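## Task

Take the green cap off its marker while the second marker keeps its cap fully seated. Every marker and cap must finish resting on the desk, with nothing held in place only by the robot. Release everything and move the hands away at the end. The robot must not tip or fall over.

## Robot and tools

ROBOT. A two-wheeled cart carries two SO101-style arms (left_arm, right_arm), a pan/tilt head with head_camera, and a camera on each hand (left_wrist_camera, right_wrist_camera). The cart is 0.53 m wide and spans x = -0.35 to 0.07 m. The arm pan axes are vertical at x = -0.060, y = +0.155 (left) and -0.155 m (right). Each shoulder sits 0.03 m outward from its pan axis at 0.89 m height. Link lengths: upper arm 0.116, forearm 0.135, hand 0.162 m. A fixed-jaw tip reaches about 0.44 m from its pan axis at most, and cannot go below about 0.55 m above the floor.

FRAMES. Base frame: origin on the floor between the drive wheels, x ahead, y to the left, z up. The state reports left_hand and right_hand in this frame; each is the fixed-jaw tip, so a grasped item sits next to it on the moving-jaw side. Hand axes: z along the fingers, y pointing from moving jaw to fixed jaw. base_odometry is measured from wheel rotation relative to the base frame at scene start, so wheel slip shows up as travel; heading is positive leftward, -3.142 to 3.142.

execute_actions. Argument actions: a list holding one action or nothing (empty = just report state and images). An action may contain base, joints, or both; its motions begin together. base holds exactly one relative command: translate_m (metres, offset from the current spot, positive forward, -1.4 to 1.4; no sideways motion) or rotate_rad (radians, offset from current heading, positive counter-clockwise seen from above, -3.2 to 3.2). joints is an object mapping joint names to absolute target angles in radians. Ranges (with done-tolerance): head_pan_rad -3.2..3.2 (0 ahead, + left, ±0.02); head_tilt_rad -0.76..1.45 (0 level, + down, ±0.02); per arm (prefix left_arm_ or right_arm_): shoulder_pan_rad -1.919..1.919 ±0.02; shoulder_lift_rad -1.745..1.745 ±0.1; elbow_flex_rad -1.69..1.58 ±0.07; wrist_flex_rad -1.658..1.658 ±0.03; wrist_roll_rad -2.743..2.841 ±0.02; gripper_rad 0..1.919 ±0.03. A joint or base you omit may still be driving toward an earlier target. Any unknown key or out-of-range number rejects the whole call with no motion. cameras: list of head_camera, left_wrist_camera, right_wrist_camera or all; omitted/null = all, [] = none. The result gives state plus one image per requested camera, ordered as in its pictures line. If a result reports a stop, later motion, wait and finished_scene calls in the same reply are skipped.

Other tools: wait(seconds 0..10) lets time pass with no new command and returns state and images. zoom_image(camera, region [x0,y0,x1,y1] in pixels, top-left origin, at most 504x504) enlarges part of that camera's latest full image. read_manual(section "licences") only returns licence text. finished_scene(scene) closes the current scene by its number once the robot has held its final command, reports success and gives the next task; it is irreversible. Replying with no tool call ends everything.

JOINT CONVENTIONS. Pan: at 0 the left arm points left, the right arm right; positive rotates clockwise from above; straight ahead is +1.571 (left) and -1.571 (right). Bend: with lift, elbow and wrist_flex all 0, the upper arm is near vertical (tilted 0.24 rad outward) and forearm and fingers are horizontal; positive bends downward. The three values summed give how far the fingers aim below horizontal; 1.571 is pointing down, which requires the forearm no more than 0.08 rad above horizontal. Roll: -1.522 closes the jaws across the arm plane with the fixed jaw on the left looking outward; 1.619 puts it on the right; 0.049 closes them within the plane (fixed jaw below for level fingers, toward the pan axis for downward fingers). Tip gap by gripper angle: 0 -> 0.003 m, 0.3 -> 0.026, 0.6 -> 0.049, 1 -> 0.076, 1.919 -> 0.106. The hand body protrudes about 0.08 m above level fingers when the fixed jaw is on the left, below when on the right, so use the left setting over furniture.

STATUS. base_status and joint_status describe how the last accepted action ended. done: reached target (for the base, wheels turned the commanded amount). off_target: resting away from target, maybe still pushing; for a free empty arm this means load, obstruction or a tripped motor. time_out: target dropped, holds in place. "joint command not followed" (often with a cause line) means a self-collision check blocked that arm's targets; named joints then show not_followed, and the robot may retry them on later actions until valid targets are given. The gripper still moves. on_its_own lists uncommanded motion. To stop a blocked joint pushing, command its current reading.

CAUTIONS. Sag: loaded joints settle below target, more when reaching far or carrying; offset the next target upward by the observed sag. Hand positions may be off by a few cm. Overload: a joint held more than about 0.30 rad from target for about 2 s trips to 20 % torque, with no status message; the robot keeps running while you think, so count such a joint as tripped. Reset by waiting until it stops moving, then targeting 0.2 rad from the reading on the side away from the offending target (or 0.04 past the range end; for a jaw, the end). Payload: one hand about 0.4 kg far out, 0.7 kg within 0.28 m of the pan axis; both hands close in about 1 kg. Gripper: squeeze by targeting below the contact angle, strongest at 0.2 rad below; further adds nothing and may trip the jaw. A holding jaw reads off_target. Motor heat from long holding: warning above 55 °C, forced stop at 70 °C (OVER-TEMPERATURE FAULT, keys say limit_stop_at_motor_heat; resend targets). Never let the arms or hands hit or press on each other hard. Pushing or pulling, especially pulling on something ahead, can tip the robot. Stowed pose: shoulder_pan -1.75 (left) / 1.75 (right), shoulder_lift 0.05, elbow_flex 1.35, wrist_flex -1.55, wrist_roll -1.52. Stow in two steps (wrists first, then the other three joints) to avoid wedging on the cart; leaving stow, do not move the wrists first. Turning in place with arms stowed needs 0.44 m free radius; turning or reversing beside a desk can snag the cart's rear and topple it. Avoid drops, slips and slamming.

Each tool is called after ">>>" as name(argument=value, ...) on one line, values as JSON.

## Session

>>> execute_actions(actions=[{"joints":{"head_pan_rad":2.0,"head_tilt_rad":0.4}}])

Scene clock: 2.10 s.
base_odometry: x=+0.000 y=+0.000 heading=+0.000 (m, m, rad; odometry frame)
base_status: not commanded
joint_positions: head_pan_rad=+1.990 head_tilt_rad=+0.393 left_arm_shoulder_pan_rad=-1.744 left_arm_shoulder_lift_rad=+0.061 left_arm_elbow_flex_rad=+1.414 left_arm_wrist_flex_rad=-1.441 left_arm_wrist_roll_rad=-1.501 left_arm_gripper_rad=+1.920 right_arm_shoulder_pan_rad=+1.759 right_arm_shoulder_lift_rad=+0.063 right_arm_elbow_flex_rad=+1.419 right_arm_wrist_flex_rad=-1.592 right_arm_wrist_roll_rad=-1.493 right_arm_gripper_rad=+1.920
joint_status: all done
left_hand: x=-0.2988 y=+0.1055 z=+0.8651 quat_wxyz=(-0.053, -0.716, -0.070, +0.693) (m; base frame)
right_hand: x=-0.2993 y=-0.1172 z=+0.8879 quat_wxyz=(-0.081, +0.665, -0.053, -0.741) (m; base frame)
pictures: head_camera, left_wrist_camera, right_wrist_camera
Images, in order (width x height): head_camera 644x476, left_wrist_camera 644x476, right_wrist_camera 644x476.

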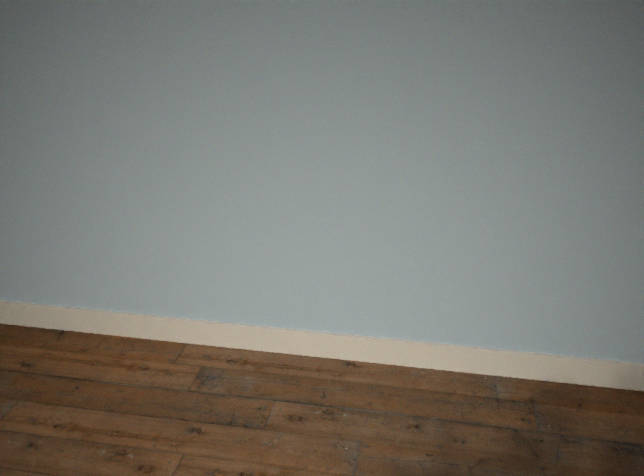

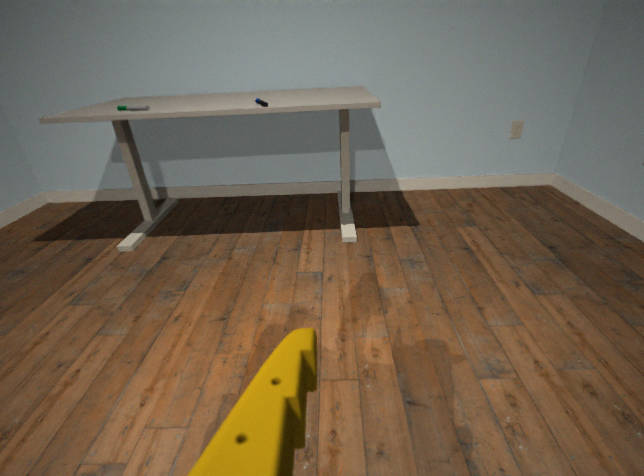

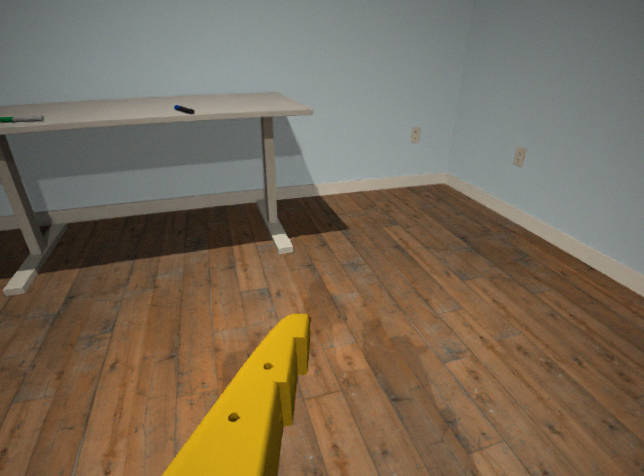

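>>> execute_actions(actions=[{"joints":{"head_pan_rad":-2.7,"head_tilt_rad":0.25}}], cameras=["head_camera"])

Scene clock: 6.23 s.
base_odometry: x=+0.000 y=+0.000 heading=+0.000 (m, m, rad; odometry frame)
base_status: not commanded
joint_positions: head_pan_rad=-2.690 head_tilt_rad=+0.263 left_arm_shoulder_pan_rad=-1.744 left_arm_shoulder_lift_rad=+0.061 left_arm_elbow_flex_rad=+1.414 left_arm_wrist_flex_rad=-1.441 left_arm_wrist_roll_rad=-1.501 left_arm_gripper_rad=+1.920 right_arm_shoulder_pan_rad=+1.759 right_arm_shoulder_lift_rad=+0.063 right_arm_elbow_flex_rad=+1.419 right_arm_wrist_flex_rad=-1.592 right_arm_wrist_roll_rad=-1.493 right_arm_gripper_rad=+1.920
joint_status: all done
left_hand: x=-0.2988 y=+0.1055 z=+0.8651 quat_wxyz=(-0.053, -0.716, -0.070, +0.693) (m; base frame)
right_hand: x=-0.2993 y=-0.1172 z=+0.8879 quat_wxyz=(-0.081, +0.665, -0.053, -0.741) (m; base frame)
pictures: head_camera
Images, in order (width x height): head_camera 644x476.

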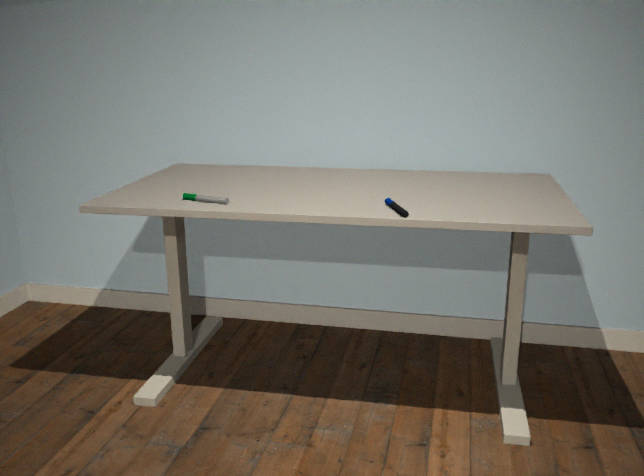

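>>> execute_actions(actions=[{"base":{"rotate_rad":-2.327},"joints":{"head_pan_rad":0,"head_tilt_rad":0.6}}], cameras=[])

>>> execute_actions(actions=[{"base":{"translate_m":1.4},"joints":{"left_arm_shoulder_pan_rad":1.5,"left_arm_shoulder_lift_rad":0.4,"left_arm_elbow_flex_rad":-0.4,"right_arm_shoulder_pan_rad":-1.5,"right_arm_shoulder_lift_rad":0.4,"right_arm_elbow_flex_rad":-0.4}}], cameras=[])

>>> execute_actions(actions=[{"base":{"translate_m":0.25},"joints":{"left_arm_wrist_flex_rad":1.25,"left_arm_wrist_roll_rad":0.4,"right_arm_wrist_flex_rad":1.25,"right_arm_wrist_roll_rad":2.83,"left_arm_gripper_rad":0.7,"right_arm_gripper_rad":0.7}}], cameras=[])

>>> execute_actions(actions=[{"base":{"rotate_rad":-0.53}}], cameras=["head_camera"])

Scene clock: 10.57 s.
base_odometry: x=-0.001 y=+0.000 heading=-2.326 (m, m, rad; odometry frame)
base_status: done
joint_positions: head_pan_rad=-0.010 head_tilt_rad=+0.594 left_arm_shoulder_pan_rad=-1.744 left_arm_shoulder_lift_rad=+0.061 left_arm_elbow_flex_rad=+1.414 left_arm_wrist_flex_rad=-1.441 left_arm_wrist_roll_rad=-1.501 left_arm_gripper_rad=+1.920 right_arm_shoulder_pan_rad=+1.759 right_arm_shoulder_lift_rad=+0.063 right_arm_elbow_flex_rad=+1.419 right_arm_wrist_flex_rad=-1.592 right_arm_wrist_roll_rad=-1.493 right_arm_gripper_rad=+1.920
joint_status: all done
left_hand: x=-0.2988 y=+0.1055 z=+0.8651 quat_wxyz=(-0.053, -0.716, -0.070, +0.693) (m; base frame)
right_hand: x=-0.2993 y=-0.1172 z=+0.8879 quat_wxyz=(-0.081, +0.665, -0.053, -0.741) (m; base frame)
pictures: none
No camera images: the call's "cameras" was empty. Leave "cameras" out to get every camera's image.

Scene clock: 18.33 s.
base_odometry: x=-0.961 y=-1.019 heading=-2.324 (m, m, rad; odometry frame)
base_status: done
joint_positions: head_pan_rad=-0.010 head_tilt_rad=+0.594 left_arm_shoulder_pan_rad=+1.493 left_arm_shoulder_lift_rad=+0.414 left_arm_elbow_flex_rad=-0.370 left_arm_wrist_flex_rad=-1.441 left_arm_wrist_roll_rad=-1.501 left_arm_gripper_rad=+1.920 right_arm_shoulder_pan_rad=-1.490 right_arm_shoulder_lift_rad=+0.415 right_arm_elbow_flex_rad=-0.368 right_arm_wrist_flex_rad=-1.592 right_arm_wrist_roll_rad=-1.493 right_arm_gripper_rad=+1.920
joint_status: all done
left_hand: x=+0.2029 y=+0.1832 z=+1.1432 quat_wxyz=(+0.996, -0.004, +0.086, +0.028) (m; base frame)
right_hand: x=+0.1810 y=-0.1669 z=+1.1450 quat_wxyz=(+0.998, +0.000, +0.013, -0.055) (m; base frame)
pictures: none
No camera images: the call's "cameras" was empty. Leave "cameras" out to get every camera's image.

Scene clock: 22.43 s.
base_odometry: x=-1.132 y=-1.201 heading=-2.326 (m, m, rad; odometry frame)
base_status: done
joint_positions: head_pan_rad=-0.010 head_tilt_rad=+0.594 left_arm_shoulder_pan_rad=+1.493 left_arm_shoulder_lift_rad=+0.418 left_arm_elbow_flex_rad=-0.372 left_arm_wrist_flex_rad=+1.245 left_arm_wrist_roll_rad=+0.393 left_arm_gripper_rad=+0.711 right_arm_shoulder_pan_rad=-1.490 right_arm_shoulder_lift_rad=+0.422 right_arm_elbow_flex_rad=-0.370 right_arm_wrist_flex_rad=+1.245 right_arm_wrist_roll_rad=+2.821 right_arm_gripper_rad=+0.709
joint_status: all done
left_hand: x=+0.2133 y=+0.1732 z=+0.8281 quat_wxyz=(+0.084, -0.831, +0.538, -0.111) (m; base frame)
right_hand: x=+0.2265 y=-0.1811 z=+0.8309 quat_wxyz=(-0.082, -0.839, -0.526, -0.110) (m; base frame)
pictures: none
No camera images: the call's "cameras" was empty. Leave "cameras" out to get every camera's image.

Scene clock: 23.83 s.
base_odometry: x=-1.132 y=-1.201 heading=-2.856 (m, m, rad; odometry frame)
base_status: done
joint_positions: head_pan_rad=-0.010 head_tilt_rad=+0.594 left_arm_shoulder_pan_rad=+1.495 left_arm_shoulder_lift_rad=+0.418 left_arm_elbow_flex_rad=-0.372 left_arm_wrist_flex_rad=+1.247 left_arm_wrist_roll_rad=+0.393 left_arm_gripper_rad=+0.711 right_arm_shoulder_pan_rad=-1.491 right_arm_shoulder_lift_rad=+0.422 right_arm_elbow_flex_rad=-0.370 right_arm_wrist_flex_rad=+1.246 right_arm_wrist_roll_rad=+2.821 right_arm_gripper_rad=+0.709
joint_status: not commanded
left_hand: x=+0.2131 y=+0.1728 z=+0.8280 quat_wxyz=(+0.084, -0.831, +0.539, -0.110) (m; base frame)
right_hand: x=+0.2263 y=-0.1807 z=+0.8309 quat_wxyz=(-0.081, -0.839, -0.527, -0.109) (m; base frame)
pictures: head_camera
Images, in order (width x height): head_camera 644x476.

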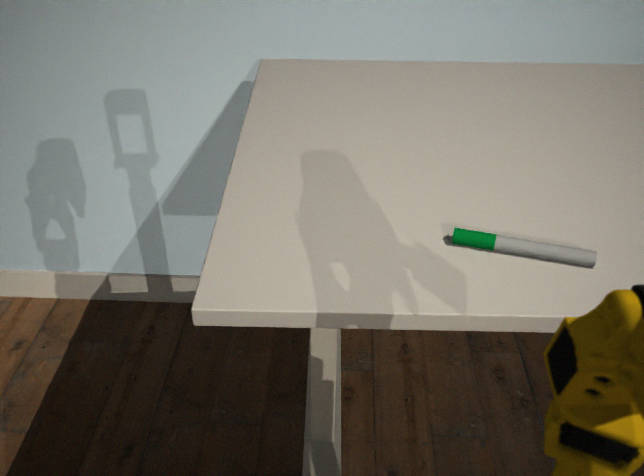

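>>> execute_actions(actions=[{"base":{"rotate_rad":-0.9}}], cameras=[])

>>> execute_actions(actions=[{"base":{"translate_m":0.377}}], cameras=[])

>>> execute_actions(actions=[{"base":{"rotate_rad":0.9},"joints":{"head_tilt_rad":1.1}}], cameras=[])

>>> execute_actions(actions=[{"base":{"translate_m":0.2},"joints":{"right_arm_shoulder_pan_rad":-1.8,"right_arm_wrist_roll_rad":2.6,"left_arm_shoulder_pan_rad":1.8,"left_arm_wrist_roll_rad":0.05}}])

Scene clock: 26.93 s.
base_odometry: x=-1.131 y=-1.201 heading=+2.528 (m, m, rad; odometry frame)
base_status: done
joint_positions: head_pan_rad=-0.010 head_tilt_rad=+0.594 left_arm_shoulder_pan_rad=+1.495 left_arm_shoulder_lift_rad=+0.418 left_arm_elbow_flex_rad=-0.372 left_arm_wrist_flex_rad=+1.247 left_arm_wrist_roll_rad=+0.393 left_arm_gripper_rad=+0.711 right_arm_shoulder_pan_rad=-1.491 right_arm_shoulder_lift_rad=+0.422 right_arm_elbow_flex_rad=-0.370 right_arm_wrist_flex_rad=+1.246 right_arm_wrist_roll_rad=+2.821 right_arm_gripper_rad=+0.709
joint_status: not commanded
left_hand: x=+0.2131 y=+0.1728 z=+0.8280 quat_wxyz=(+0.084, -0.831, +0.539, -0.110) (m; base frame)
right_hand: x=+0.2263 y=-0.1807 z=+0.8309 quat_wxyz=(-0.081, -0.839, -0.527, -0.109) (m; base frame)
pictures: none
No camera images: the call's "cameras" was empty. Leave "cameras" out to get every camera's image.

Scene clock: 29.67 s.
base_odometry: x=-1.439 y=-0.983 heading=+2.527 (m, m, rad; odometry frame)
base_status: done
joint_positions: head_pan_rad=-0.010 head_tilt_rad=+0.594 left_arm_shoulder_pan_rad=+1.495 left_arm_shoulder_lift_rad=+0.418 left_arm_elbow_flex_rad=-0.372 left_arm_wrist_flex_rad=+1.247 left_arm_wrist_roll_rad=+0.393 left_arm_gripper_rad=+0.711 right_arm_shoulder_pan_rad=-1.491 right_arm_shoulder_lift_rad=+0.422 right_arm_elbow_flex_rad=-0.370 right_arm_wrist_flex_rad=+1.246 right_arm_wrist_roll_rad=+2.821 right_arm_gripper_rad=+0.709
joint_status: not commanded
left_hand: x=+0.2131 y=+0.1728 z=+0.8280 quat_wxyz=(+0.084, -0.831, +0.539, -0.110) (m; base frame)
right_hand: x=+0.2263 y=-0.1807 z=+0.8309 quat_wxyz=(-0.081, -0.839, -0.527, -0.109) (m; base frame)
pictures: none
No camera images: the call's "cameras" was empty. Leave "cameras" out to get every camera's image.

Scene clock: 31.53 s.
base_odometry: x=-1.439 y=-0.983 heading=-2.857 (m, m, rad; odometry frame)
base_status: done
joint_positions: head_pan_rad=-0.010 head_tilt_rad=+1.095 left_arm_shoulder_pan_rad=+1.495 left_arm_shoulder_lift_rad=+0.418 left_arm_elbow_flex_rad=-0.372 left_arm_wrist_flex_rad=+1.247 left_arm_wrist_roll_rad=+0.393 left_arm_gripper_rad=+0.711 right_arm_shoulder_pan_rad=-1.491 right_arm_shoulder_lift_rad=+0.422 right_arm_elbow_flex_rad=-0.370 right_arm_wrist_flex_rad=+1.246 right_arm_wrist_roll_rad=+2.821 right_arm_gripper_rad=+0.709
joint_status: all done
left_hand: x=+0.2131 y=+0.1728 z=+0.8280 quat_wxyz=(+0.084, -0.831, +0.539, -0.110) (m; base frame)
right_hand: x=+0.2263 y=-0.1807 z=+0.8309 quat_wxyz=(-0.081, -0.839, -0.527, -0.109) (m; base frame)
pictures: none
No camera images: the call's "cameras" was empty. Leave "cameras" out to get every camera's image.

Scene clock: 33.37 s.
base_odometry: x=-1.631 y=-1.040 heading=-2.856 (m, m, rad; odometry frame)
base_status: done
joint_positions: head_pan_rad=-0.010 head_tilt_rad=+1.095 left_arm_shoulder_pan_rad=+1.794 left_arm_shoulder_lift_rad=+0.418 left_arm_elbow_flex_rad=-0.372 left_arm_wrist_flex_rad=+1.247 left_arm_wrist_roll_rad=+0.057 left_arm_gripper_rad=+0.711 right_arm_shoulder_pan_rad=-1.790 right_arm_shoulder_lift_rad=+0.422 right_arm_elbow_flex_rad=-0.370 right_arm_wrist_flex_rad=+1.246 right_arm_wrist_roll_rad=+2.609 right_arm_gripper_rad=+0.709
joint_status: all done
left_hand: x=+0.2063 y=+0.0942 z=+0.8279 quat_wxyz=(+0.086, -0.621, +0.771, -0.109) (m; base frame)
right_hand: x=+0.2208 y=-0.0968 z=+0.8307 quat_wxyz=(-0.051, -0.815, -0.563, -0.126) (m; base frame)
pictures: head_camera, left_wrist_camera, right_wrist_camera
Images, in order (width x height): head_camera 644x476, left_wrist_camera 644x476, right_wrist_camera 644x476.

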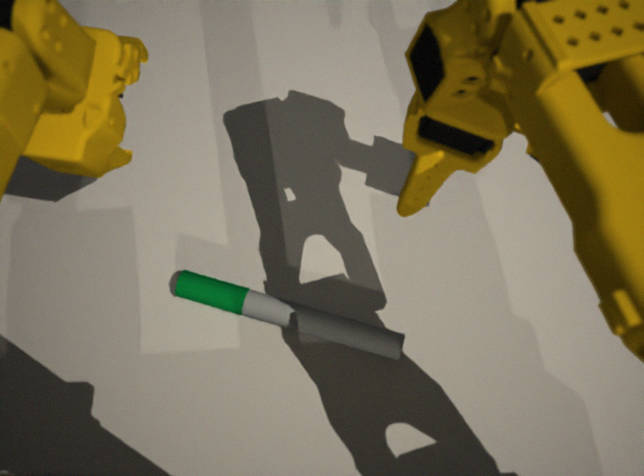

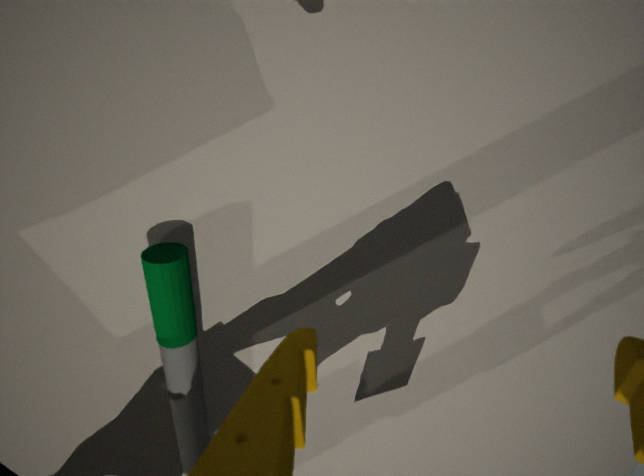

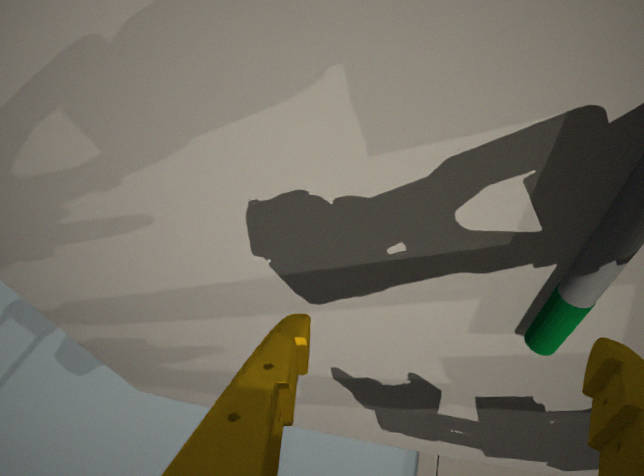

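>>> execute_actions(actions=[{"base":{"translate_m":-0.1}}])

Scene clock: 35.27 s.
base_odometry: x=-1.534 y=-1.011 heading=-2.853 (m, m, rad; odometry frame)
base_status: done
joint_positions: head_pan_rad=-0.010 head_tilt_rad=+1.095 left_arm_shoulder_pan_rad=+1.794 left_arm_shoulder_lift_rad=+0.418 left_arm_elbow_flex_rad=-0.372 left_arm_wrist_flex_rad=+1.247 left_arm_wrist_roll_rad=+0.057 left_arm_gripper_rad=+0.711 right_arm_shoulder_pan_rad=-1.790 right_arm_shoulder_lift_rad=+0.422 right_arm_elbow_flex_rad=-0.370 right_arm_wrist_flex_rad=+1.246 right_arm_wrist_roll_rad=+2.609 right_arm_gripper_rad=+0.709
joint_status: not commanded
left_hand: x=+0.2063 y=+0.0942 z=+0.8279 quat_wxyz=(+0.086, -0.621, +0.771, -0.109) (m; base frame)
right_hand: x=+0.2208 y=-0.0968 z=+0.8307 quat_wxyz=(-0.051, -0.815, -0.563, -0.126) (m; base frame)
pictures: head_camera, left_wrist_camera, right_wrist_camera
Images, in order (width x height): head_camera 644x476, left_wrist_camera 644x476, right_wrist_camera 644x476.

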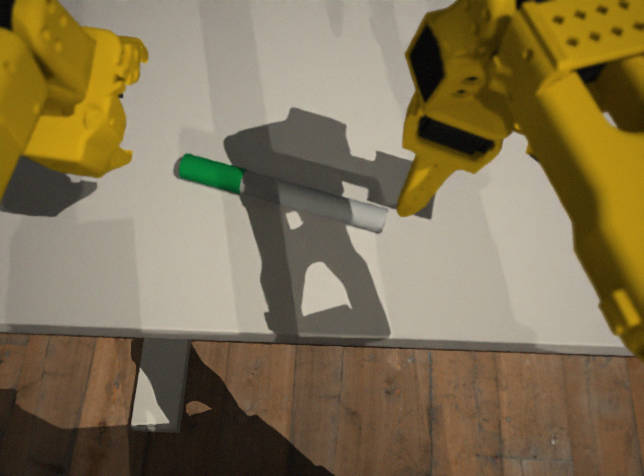

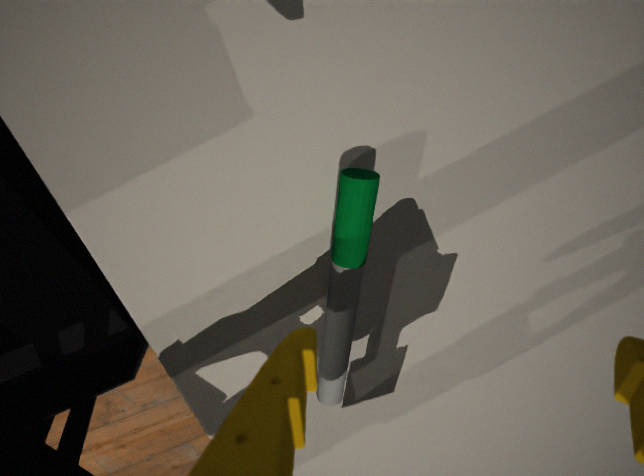

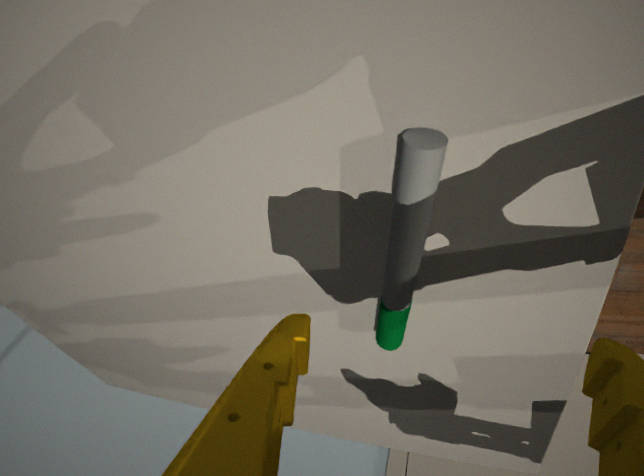

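>>> execute_actions(actions=[{"joints":{"right_arm_shoulder_pan_rad":-1.88,"right_arm_wrist_roll_rad":2.51,"right_arm_shoulder_lift_rad":0.8,"right_arm_elbow_flex_rad":-0.55,"right_arm_wrist_flex_rad":1.08}}], cameras=["head_camera","right_wrist_camera"])

Scene clock: 36.93 s.
base_odometry: x=-1.534 y=-1.011 heading=-2.853 (m, m, rad; odometry frame)
base_status: not commanded
joint_positions: head_pan_rad=-0.010 head_tilt_rad=+1.095 left_arm_shoulder_pan_rad=+1.794 left_arm_shoulder_lift_rad=+0.418 left_arm_elbow_flex_rad=-0.372 left_arm_wrist_flex_rad=+1.247 left_arm_wrist_roll_rad=+0.057 left_arm_gripper_rad=+0.711 right_arm_shoulder_pan_rad=-1.868 right_arm_shoulder_lift_rad=+0.822 right_arm_elbow_flex_rad=-0.517 right_arm_wrist_flex_rad=+1.088 right_arm_wrist_roll_rad=+2.519 right_arm_gripper_rad=+0.709
joint_status: all done
left_hand: x=+0.2063 y=+0.0942 z=+0.8279 quat_wxyz=(+0.086, -0.621, +0.771, -0.109) (m; base frame)
right_hand: x=+0.2251 y=-0.0727 z=+0.7577 quat_wxyz=(-0.026, -0.823, -0.561, -0.085) (m; base frame)
pictures: head_camera, right_wrist_camera
Images, in order (width x height): head_camera 644x476, right_wrist_camera 644x476.

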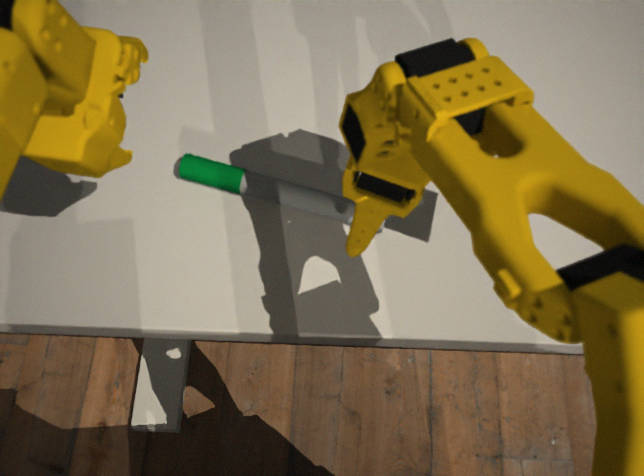

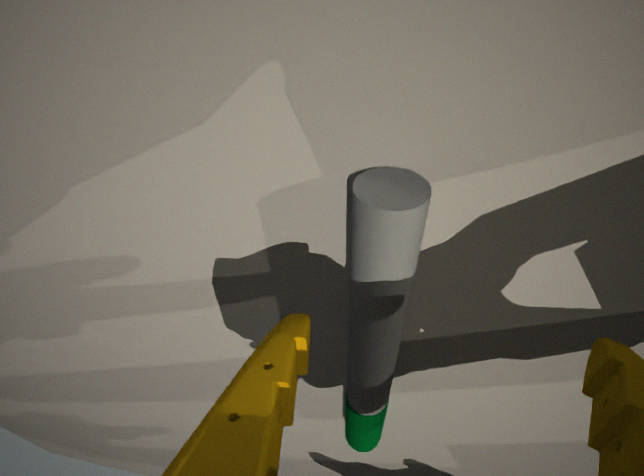

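>>> execute_actions(actions=[{"joints":{"right_arm_shoulder_lift_rad":0.93,"right_arm_elbow_flex_rad":-0.59,"right_arm_wrist_flex_rad":1.02}}], cameras=["right_wrist_camera"])

Scene clock: 37.90 s.
base_odometry: x=-1.534 y=-1.011 heading=-2.853 (m, m, rad; odometry frame)
base_status: not commanded
joint_positions: head_pan_rad=-0.010 head_tilt_rad=+1.095 left_arm_shoulder_pan_rad=+1.794 left_arm_shoulder_lift_rad=+0.418 left_arm_elbow_flex_rad=-0.372 left_arm_wrist_flex_rad=+1.247 left_arm_wrist_roll_rad=+0.057 left_arm_gripper_rad=+0.711 right_arm_shoulder_pan_rad=-1.868 right_arm_shoulder_lift_rad=+0.952 right_arm_elbow_flex_rad=-0.557 right_arm_wrist_flex_rad=+1.027 right_arm_wrist_roll_rad=+2.519 right_arm_gripper_rad=+0.709
joint_status: all done
left_hand: x=+0.2063 y=+0.0942 z=+0.8279 quat_wxyz=(+0.086, -0.621, +0.771, -0.109) (m; base frame)
right_hand: x=+0.2233 y=-0.0732 z=+0.7315 quat_wxyz=(-0.022, -0.824, -0.562, -0.071) (m; base frame)
pictures: right_wrist_camera
Images, in order (width x height): right_wrist_camera 644x476.

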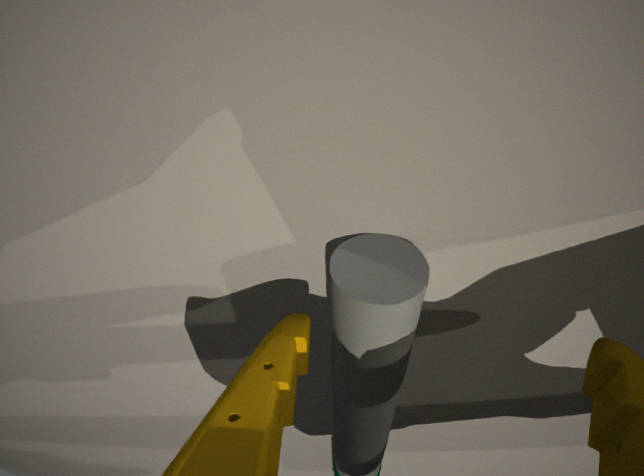

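>>> execute_actions(actions=[{"joints":{"right_arm_shoulder_pan_rad":-1.91,"right_arm_wrist_roll_rad":2.48,"right_arm_shoulder_lift_rad":1.0,"right_arm_elbow_flex_rad":-0.62,"right_arm_wrist_flex_rad":0.98}}], cameras=["right_wrist_camera"])

Scene clock: 38.77 s.
base_odometry: x=-1.534 y=-1.011 heading=-2.853 (m, m, rad; odometry frame)
base_status: not commanded
joint_positions: head_pan_rad=-0.010 head_tilt_rad=+1.095 left_arm_shoulder_pan_rad=+1.794 left_arm_shoulder_lift_rad=+0.418 left_arm_elbow_flex_rad=-0.372 left_arm_wrist_flex_rad=+1.247 left_arm_wrist_roll_rad=+0.057 left_arm_gripper_rad=+0.711 right_arm_shoulder_pan_rad=-1.899 right_arm_shoulder_lift_rad=+1.017 right_arm_elbow_flex_rad=-0.591 right_arm_wrist_flex_rad=+0.988 right_arm_wrist_roll_rad=+2.490 right_arm_gripper_rad=+0.709
joint_status: all done
left_hand: x=+0.2063 y=+0.0942 z=+0.8279 quat_wxyz=(+0.086, -0.621, +0.771, -0.109) (m; base frame)
right_hand: x=+0.2227 y=-0.0641 z=+0.7208 quat_wxyz=(-0.021, -0.823, -0.562, -0.075) (m; base frame)
pictures: right_wrist_camera
Images, in order (width x height): right_wrist_camera 644x476.

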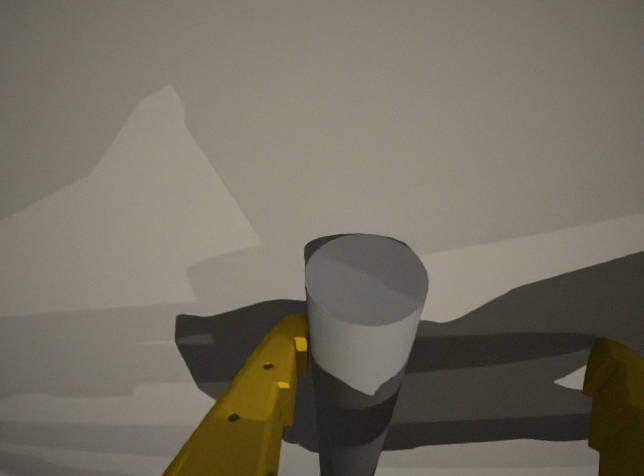

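>>> execute_actions(actions=[{"joints":{"right_arm_shoulder_lift_rad":1.02,"right_arm_gripper_rad":0.01,"left_arm_shoulder_pan_rad":1.78,"left_arm_shoulder_lift_rad":0.7,"left_arm_elbow_flex_rad":-0.5,"left_arm_wrist_flex_rad":1.0,"left_arm_wrist_roll_rad":0.05}}])

Scene clock: 39.93 s.
base_odometry: x=-1.534 y=-1.011 heading=-2.853 (m, m, rad; odometry frame)
base_status: not commanded
joint_positions: head_pan_rad=-0.010 head_tilt_rad=+1.095 left_arm_shoulder_pan_rad=+1.788 left_arm_shoulder_lift_rad=+0.717 left_arm_elbow_flex_rad=-0.467 left_arm_wrist_flex_rad=+1.009 left_arm_wrist_roll_rad=+0.056 left_arm_gripper_rad=+0.711 right_arm_shoulder_pan_rad=-1.904 right_arm_shoulder_lift_rad=+1.026 right_arm_elbow_flex_rad=-0.611 right_arm_wrist_flex_rad=+0.987 right_arm_wrist_roll_rad=+2.490 right_arm_gripper_rad=+0.206
joint_status: right_arm_gripper_rad off_target (ended at +0.206, target +0.010); the others done
left_hand: x=+0.2321 y=+0.0902 z=+0.7768 quat_wxyz=(+0.097, -0.622, +0.768, -0.121) (m; base frame)
right_hand: x=+0.2249 y=-0.0619 z=+0.7215 quat_wxyz=(-0.022, -0.822, -0.564, -0.081) (m; base frame)
pictures: head_camera, left_wrist_camera, right_wrist_camera
Images, in order (width x height): head_camera 644x476, left_wrist_camera 644x476, right_wrist_camera 644x476.

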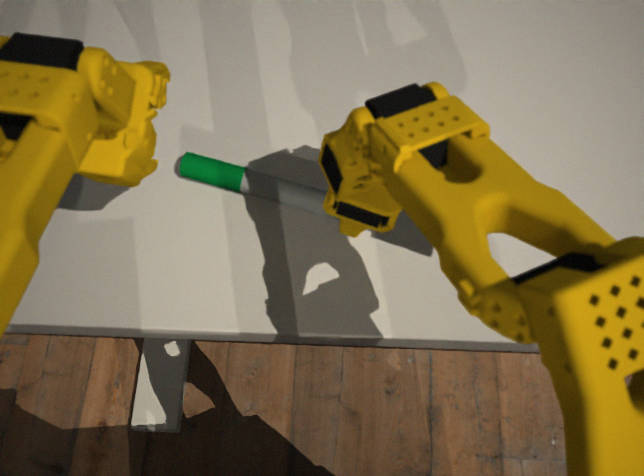

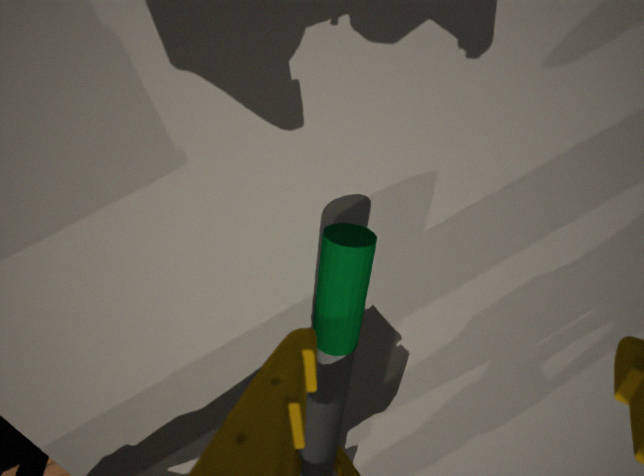

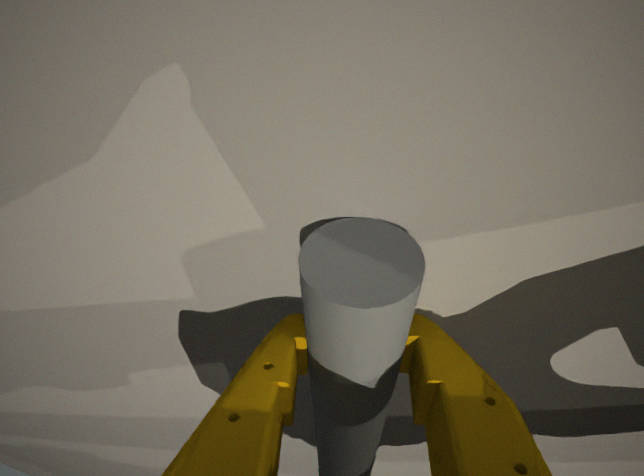

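>>> execute_actions(actions=[{"joints":{"left_arm_shoulder_pan_rad":1.86,"left_arm_shoulder_lift_rad":0.84,"left_arm_elbow_flex_rad":-0.56,"left_arm_wrist_flex_rad":0.98,"left_arm_wrist_roll_rad":0.12}}], cameras=["left_wrist_camera"])

Scene clock: 41.23 s.
base_odometry: x=-1.534 y=-1.011 heading=-2.853 (m, m, rad; odometry frame)
base_status: not commanded
joint_positions: head_pan_rad=-0.010 head_tilt_rad=+1.095 left_arm_shoulder_pan_rad=+1.853 left_arm_shoulder_lift_rad=+0.859 left_arm_elbow_flex_rad=-0.528 left_arm_wrist_flex_rad=+0.991 left_arm_wrist_roll_rad=+0.114 left_arm_gripper_rad=+0.711 right_arm_shoulder_pan_rad=-1.904 right_arm_shoulder_lift_rad=+1.026 right_arm_elbow_flex_rad=-0.611 right_arm_wrist_flex_rad=+0.987 right_arm_wrist_roll_rad=+2.490 right_arm_gripper_rad=+0.206
joint_status: all done
left_hand: x=+0.2234 y=+0.0717 z=+0.7501 quat_wxyz=(+0.072, -0.621, +0.774, -0.102) (m; base frame)
right_hand: x=+0.2249 y=-0.0619 z=+0.7215 quat_wxyz=(-0.022, -0.822, -0.564, -0.081) (m; base frame)
pictures: left_wrist_camera
Images, in order (width x height): left_wrist_camera 644x476.

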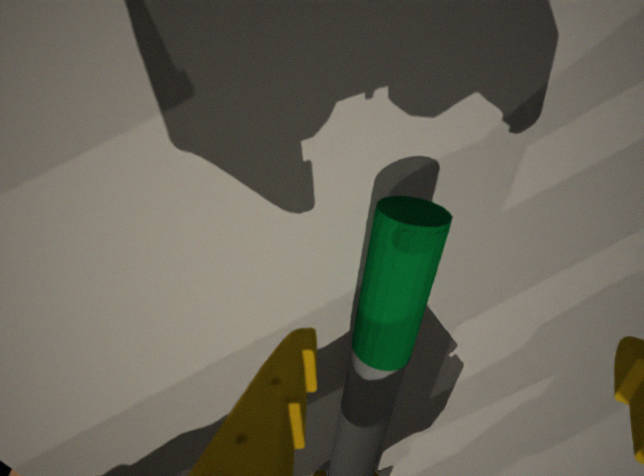

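>>> execute_actions(actions=[{"joints":{"left_arm_shoulder_lift_rad":0.95,"left_arm_elbow_flex_rad":-0.61,"left_arm_wrist_flex_rad":0.92}}], cameras=["left_wrist_camera"])

Scene clock: 42.20 s.
base_odometry: x=-1.534 y=-1.011 heading=-2.853 (m, m, rad; odometry frame)
base_status: not commanded
joint_positions: head_pan_rad=-0.010 head_tilt_rad=+1.095 left_arm_shoulder_pan_rad=+1.853 left_arm_shoulder_lift_rad=+0.968 left_arm_elbow_flex_rad=-0.579 left_arm_wrist_flex_rad=+0.929 left_arm_wrist_roll_rad=+0.114 left_arm_gripper_rad=+0.711 right_arm_shoulder_pan_rad=-1.904 right_arm_shoulder_lift_rad=+1.026 right_arm_elbow_flex_rad=-0.611 right_arm_wrist_flex_rad=+0.987 right_arm_wrist_roll_rad=+2.490 right_arm_gripper_rad=+0.206
joint_status: all done
left_hand: x=+0.2263 y=+0.0709 z=+0.7312 quat_wxyz=(+0.072, -0.621, +0.773, -0.103) (m; base frame)
right_hand: x=+0.2249 y=-0.0619 z=+0.7215 quat_wxyz=(-0.022, -0.822, -0.564, -0.081) (m; base frame)
pictures: left_wrist_camera
Images, in order (width x height): left_wrist_camera 644x476.

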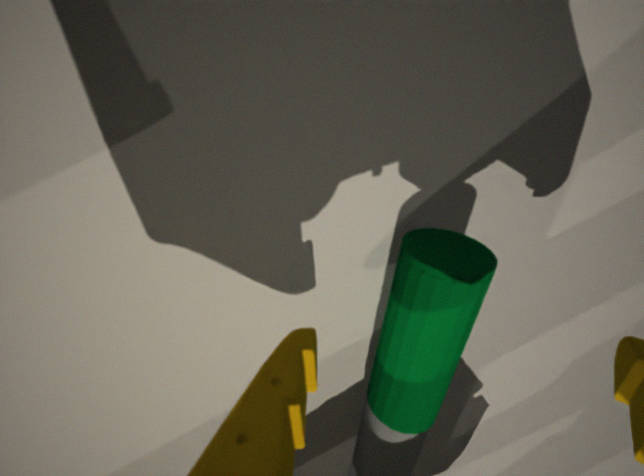

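>>> execute_actions(actions=[{"joints":{"left_arm_shoulder_lift_rad":1.02,"left_arm_elbow_flex_rad":-0.66,"left_arm_wrist_flex_rad":0.86}}], cameras=["left_wrist_camera"])

Scene clock: 43.07 s.
base_odometry: x=-1.534 y=-1.011 heading=-2.853 (m, m, rad; odometry frame)
base_status: not commanded
joint_positions: head_pan_rad=-0.010 head_tilt_rad=+1.095 left_arm_shoulder_pan_rad=+1.853 left_arm_shoulder_lift_rad=+1.040 left_arm_elbow_flex_rad=-0.630 left_arm_wrist_flex_rad=+0.869 left_arm_wrist_roll_rad=+0.114 left_arm_gripper_rad=+0.711 right_arm_shoulder_pan_rad=-1.904 right_arm_shoulder_lift_rad=+1.026 right_arm_elbow_flex_rad=-0.611 right_arm_wrist_flex_rad=+0.987 right_arm_wrist_roll_rad=+2.490 right_arm_gripper_rad=+0.206
joint_status: all done
left_hand: x=+0.2337 y=+0.0687 z=+0.7219 quat_wxyz=(+0.083, -0.620, +0.771, -0.119) (m; base frame)
right_hand: x=+0.2249 y=-0.0619 z=+0.7215 quat_wxyz=(-0.022, -0.822, -0.564, -0.081) (m; base frame)
pictures: left_wrist_camera
Images, in order (width x height): left_wrist_camera 644x476.

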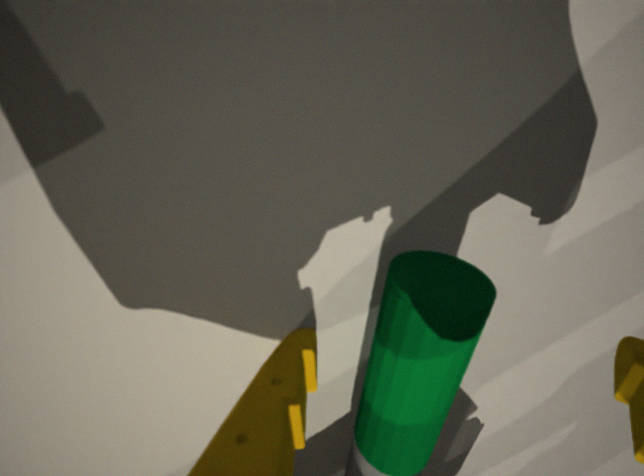

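Tip at the desk. Close.

>>> execute_actions(actions=[{"joints":{"left_arm_gripper_rad":0.02}}], cameras=["left_wrist_camera","head_camera"])

Scene clock: 44.10 s.
base_odometry: x=-1.534 y=-1.011 heading=-2.853 (m, m, rad; odometry frame)
base_status: not commanded
joint_positions: head_pan_rad=-0.010 head_tilt_rad=+1.095 left_arm_shoulder_pan_rad=+1.853 left_arm_shoulder_lift_rad=+1.040 left_arm_elbow_flex_rad=-0.648 left_arm_wrist_flex_rad=+0.860 left_arm_wrist_roll_rad=+0.114 left_arm_gripper_rad=+0.209 right_arm_shoulder_pan_rad=-1.908 right_arm_shoulder_lift_rad=+1.028 right_arm_elbow_flex_rad=-0.611 right_arm_wrist_flex_rad=+0.987 right_arm_wrist_roll_rad=+2.490 right_arm_gripper_rad=+0.206
joint_status: left_arm_gripper_rad off_target (ended at +0.209, target +0.020)
left_hand: x=+0.2386 y=+0.0673 z=+0.7253 quat_wxyz=(+0.091, -0.618, +0.770, -0.130) (m; base frame)
right_hand: x=+0.2242 y=-0.0606 z=+0.7211 quat_wxyz=(-0.022, -0.820, -0.566, -0.080) (m; base frame)
pictures: head_camera, left_wrist_camera
Images, in order (width x height): head_camera 644x476, left_wrist_camera 644x476.

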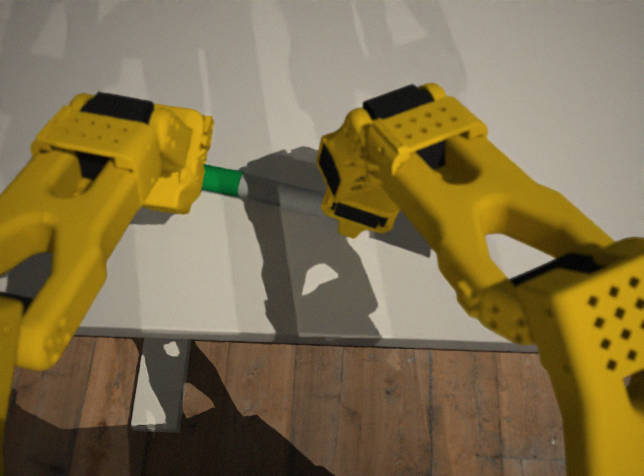

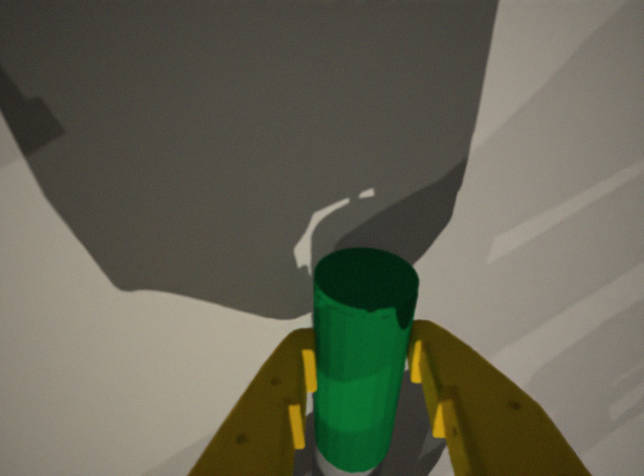

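>>> execute_actions(actions=[{"joints":{"left_arm_shoulder_pan_rad":1.62}}], cameras=["head_camera","left_wrist_camera"])

Scene clock: 45.07 s.
base_odometry: x=-1.534 y=-1.011 heading=-2.853 (m, m, rad; odometry frame)
base_status: not commanded
joint_positions: head_pan_rad=-0.010 head_tilt_rad=+1.095 left_arm_shoulder_pan_rad=+1.628 left_arm_shoulder_lift_rad=+1.040 left_arm_elbow_flex_rad=-0.648 left_arm_wrist_flex_rad=+0.860 left_arm_wrist_roll_rad=+0.114 left_arm_gripper_rad=+0.209 right_arm_shoulder_pan_rad=-1.911 right_arm_shoulder_lift_rad=+1.028 right_arm_elbow_flex_rad=-0.611 right_arm_wrist_flex_rad=+0.982 right_arm_wrist_roll_rad=+2.490 right_arm_gripper_rad=+0.206
joint_status: all done
left_hand: x=+0.2507 y=+0.1363 z=+0.7253 quat_wxyz=(+0.105, -0.701, +0.695, -0.119) (m; base frame)
right_hand: x=+0.2246 y=-0.0595 z=+0.7212 quat_wxyz=(-0.022, -0.819, -0.567, -0.083) (m; base frame)
pictures: head_camera, left_wrist_camera
Images, in order (width x height): head_camera 644x476, left_wrist_camera 644x476.

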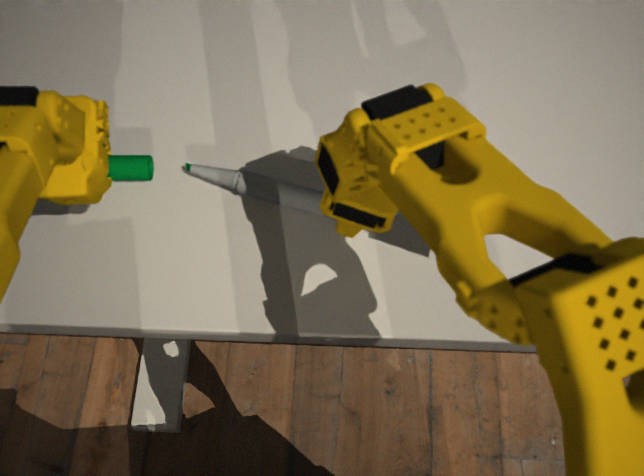

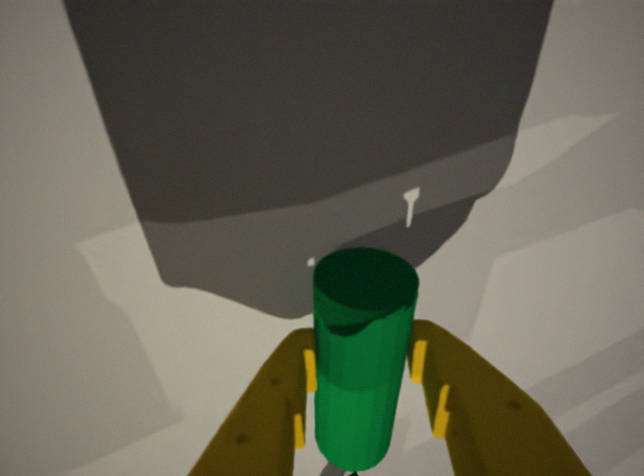

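>>> execute_actions(actions=[{"joints":{"left_arm_gripper_rad":0.45,"right_arm_gripper_rad":0.45}}], cameras=[])

>>> execute_actions(actions=[{"joints":{"left_arm_shoulder_lift_rad":0.6,"right_arm_shoulder_lift_rad":0.6,"left_arm_wrist_flex_rad":1.2,"right_arm_wrist_flex_rad":1.3}}], cameras=[])

>>> execute_actions(actions=[{"base":{"translate_m":-0.4},"joints":{"head_tilt_rad":0.6}}], cameras=["head_camera"])

Scene clock: 46.37 s.
base_odometry: x=-1.534 y=-1.011 heading=-2.853 (m, m, rad; odometry frame)
base_status: not commanded
joint_positions: head_pan_rad=-0.010 head_tilt_rad=+1.095 left_arm_shoulder_pan_rad=+1.626 left_arm_shoulder_lift_rad=+1.040 left_arm_elbow_flex_rad=-0.648 left_arm_wrist_flex_rad=+0.860 left_arm_wrist_roll_rad=+0.114 left_arm_gripper_rad=+0.438 right_arm_shoulder_pan_rad=-1.911 right_arm_shoulder_lift_rad=+1.026 right_arm_elbow_flex_rad=-0.618 right_arm_wrist_flex_rad=+0.982 right_arm_wrist_roll_rad=+2.490 right_arm_gripper_rad=+0.438
joint_status: all done
left_hand: x=+0.2507 y=+0.1368 z=+0.7253 quat_wxyz=(+0.105, -0.701, +0.695, -0.119) (m; base frame)
right_hand: x=+0.2264 y=-0.0589 z=+0.7229 quat_wxyz=(-0.024, -0.819, -0.567, -0.087) (m; base frame)
pictures: none
No camera images: the call's "cameras" was empty. Leave "cameras" out to get every camera's image.

Scene clock: 47.40 s.
base_odometry: x=-1.534 y=-1.011 heading=-2.853 (m, m, rad; odometry frame)
base_status: not commanded
joint_positions: head_pan_rad=-0.010 head_tilt_rad=+1.095 left_arm_shoulder_pan_rad=+1.626 left_arm_shoulder_lift_rad=+0.659 left_arm_elbow_flex_rad=-0.648 left_arm_wrist_flex_rad=+1.196 left_arm_wrist_roll_rad=+0.114 left_arm_gripper_rad=+0.439 right_arm_shoulder_pan_rad=-1.911 right_arm_shoulder_lift_rad=+0.656 right_arm_elbow_flex_rad=-0.615 right_arm_wrist_flex_rad=+1.295 right_arm_wrist_roll_rad=+2.490 right_arm_gripper_rad=+0.441
joint_status: all done
left_hand: x=+0.2457 y=+0.1370 z=+0.8167 quat_wxyz=(+0.120, -0.699, +0.692, -0.135) (m; base frame)
right_hand: x=+0.2241 y=-0.0597 z=+0.8110 quat_wxyz=(-0.031, -0.817, -0.565, -0.113) (m; base frame)
pictures: none
No camera images: the call's "cameras" was empty. Leave "cameras" out to get every camera's image.

Scene clock: 50.27 s.
base_odometry: x=-1.151 y=-0.898 heading=-2.857 (m, m, rad; odometry frame)
base_status: done
joint_positions: head_pan_rad=-0.010 head_tilt_rad=+0.614 left_arm_shoulder_pan_rad=+1.626 left_arm_shoulder_lift_rad=+0.659 left_arm_elbow_flex_rad=-0.648 left_arm_wrist_flex_rad=+1.196 left_arm_wrist_roll_rad=+0.114 left_arm_gripper_rad=+0.439 right_arm_shoulder_pan_rad=-1.911 right_arm_shoulder_lift_rad=+0.656 right_arm_elbow_flex_rad=-0.615 right_arm_wrist_flex_rad=+1.295 right_arm_wrist_roll_rad=+2.490 right_arm_gripper_rad=+0.441
joint_status: all done
left_hand: x=+0.2457 y=+0.1370 z=+0.8167 quat_wxyz=(+0.120, -0.699, +0.692, -0.135) (m; base frame)
right_hand: x=+0.2241 y=-0.0597 z=+0.8110 quat_wxyz=(-0.031, -0.817, -0.565, -0.113) (m; base frame)
pictures: head_camera
Images, in order (width x height): head_camera 644x476.

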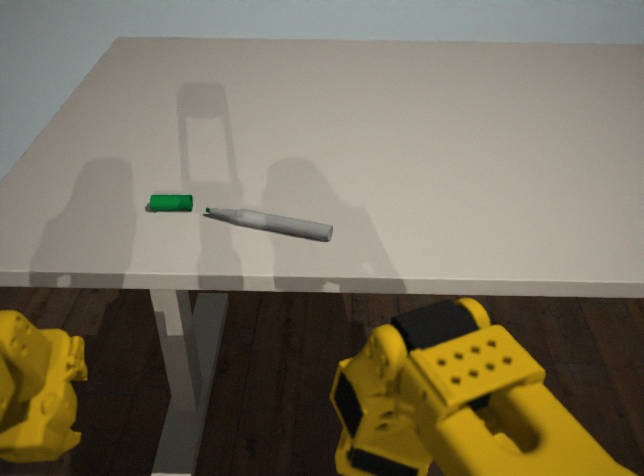

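>>> finished_scene(scene=2)

The scene is finished: the task was done.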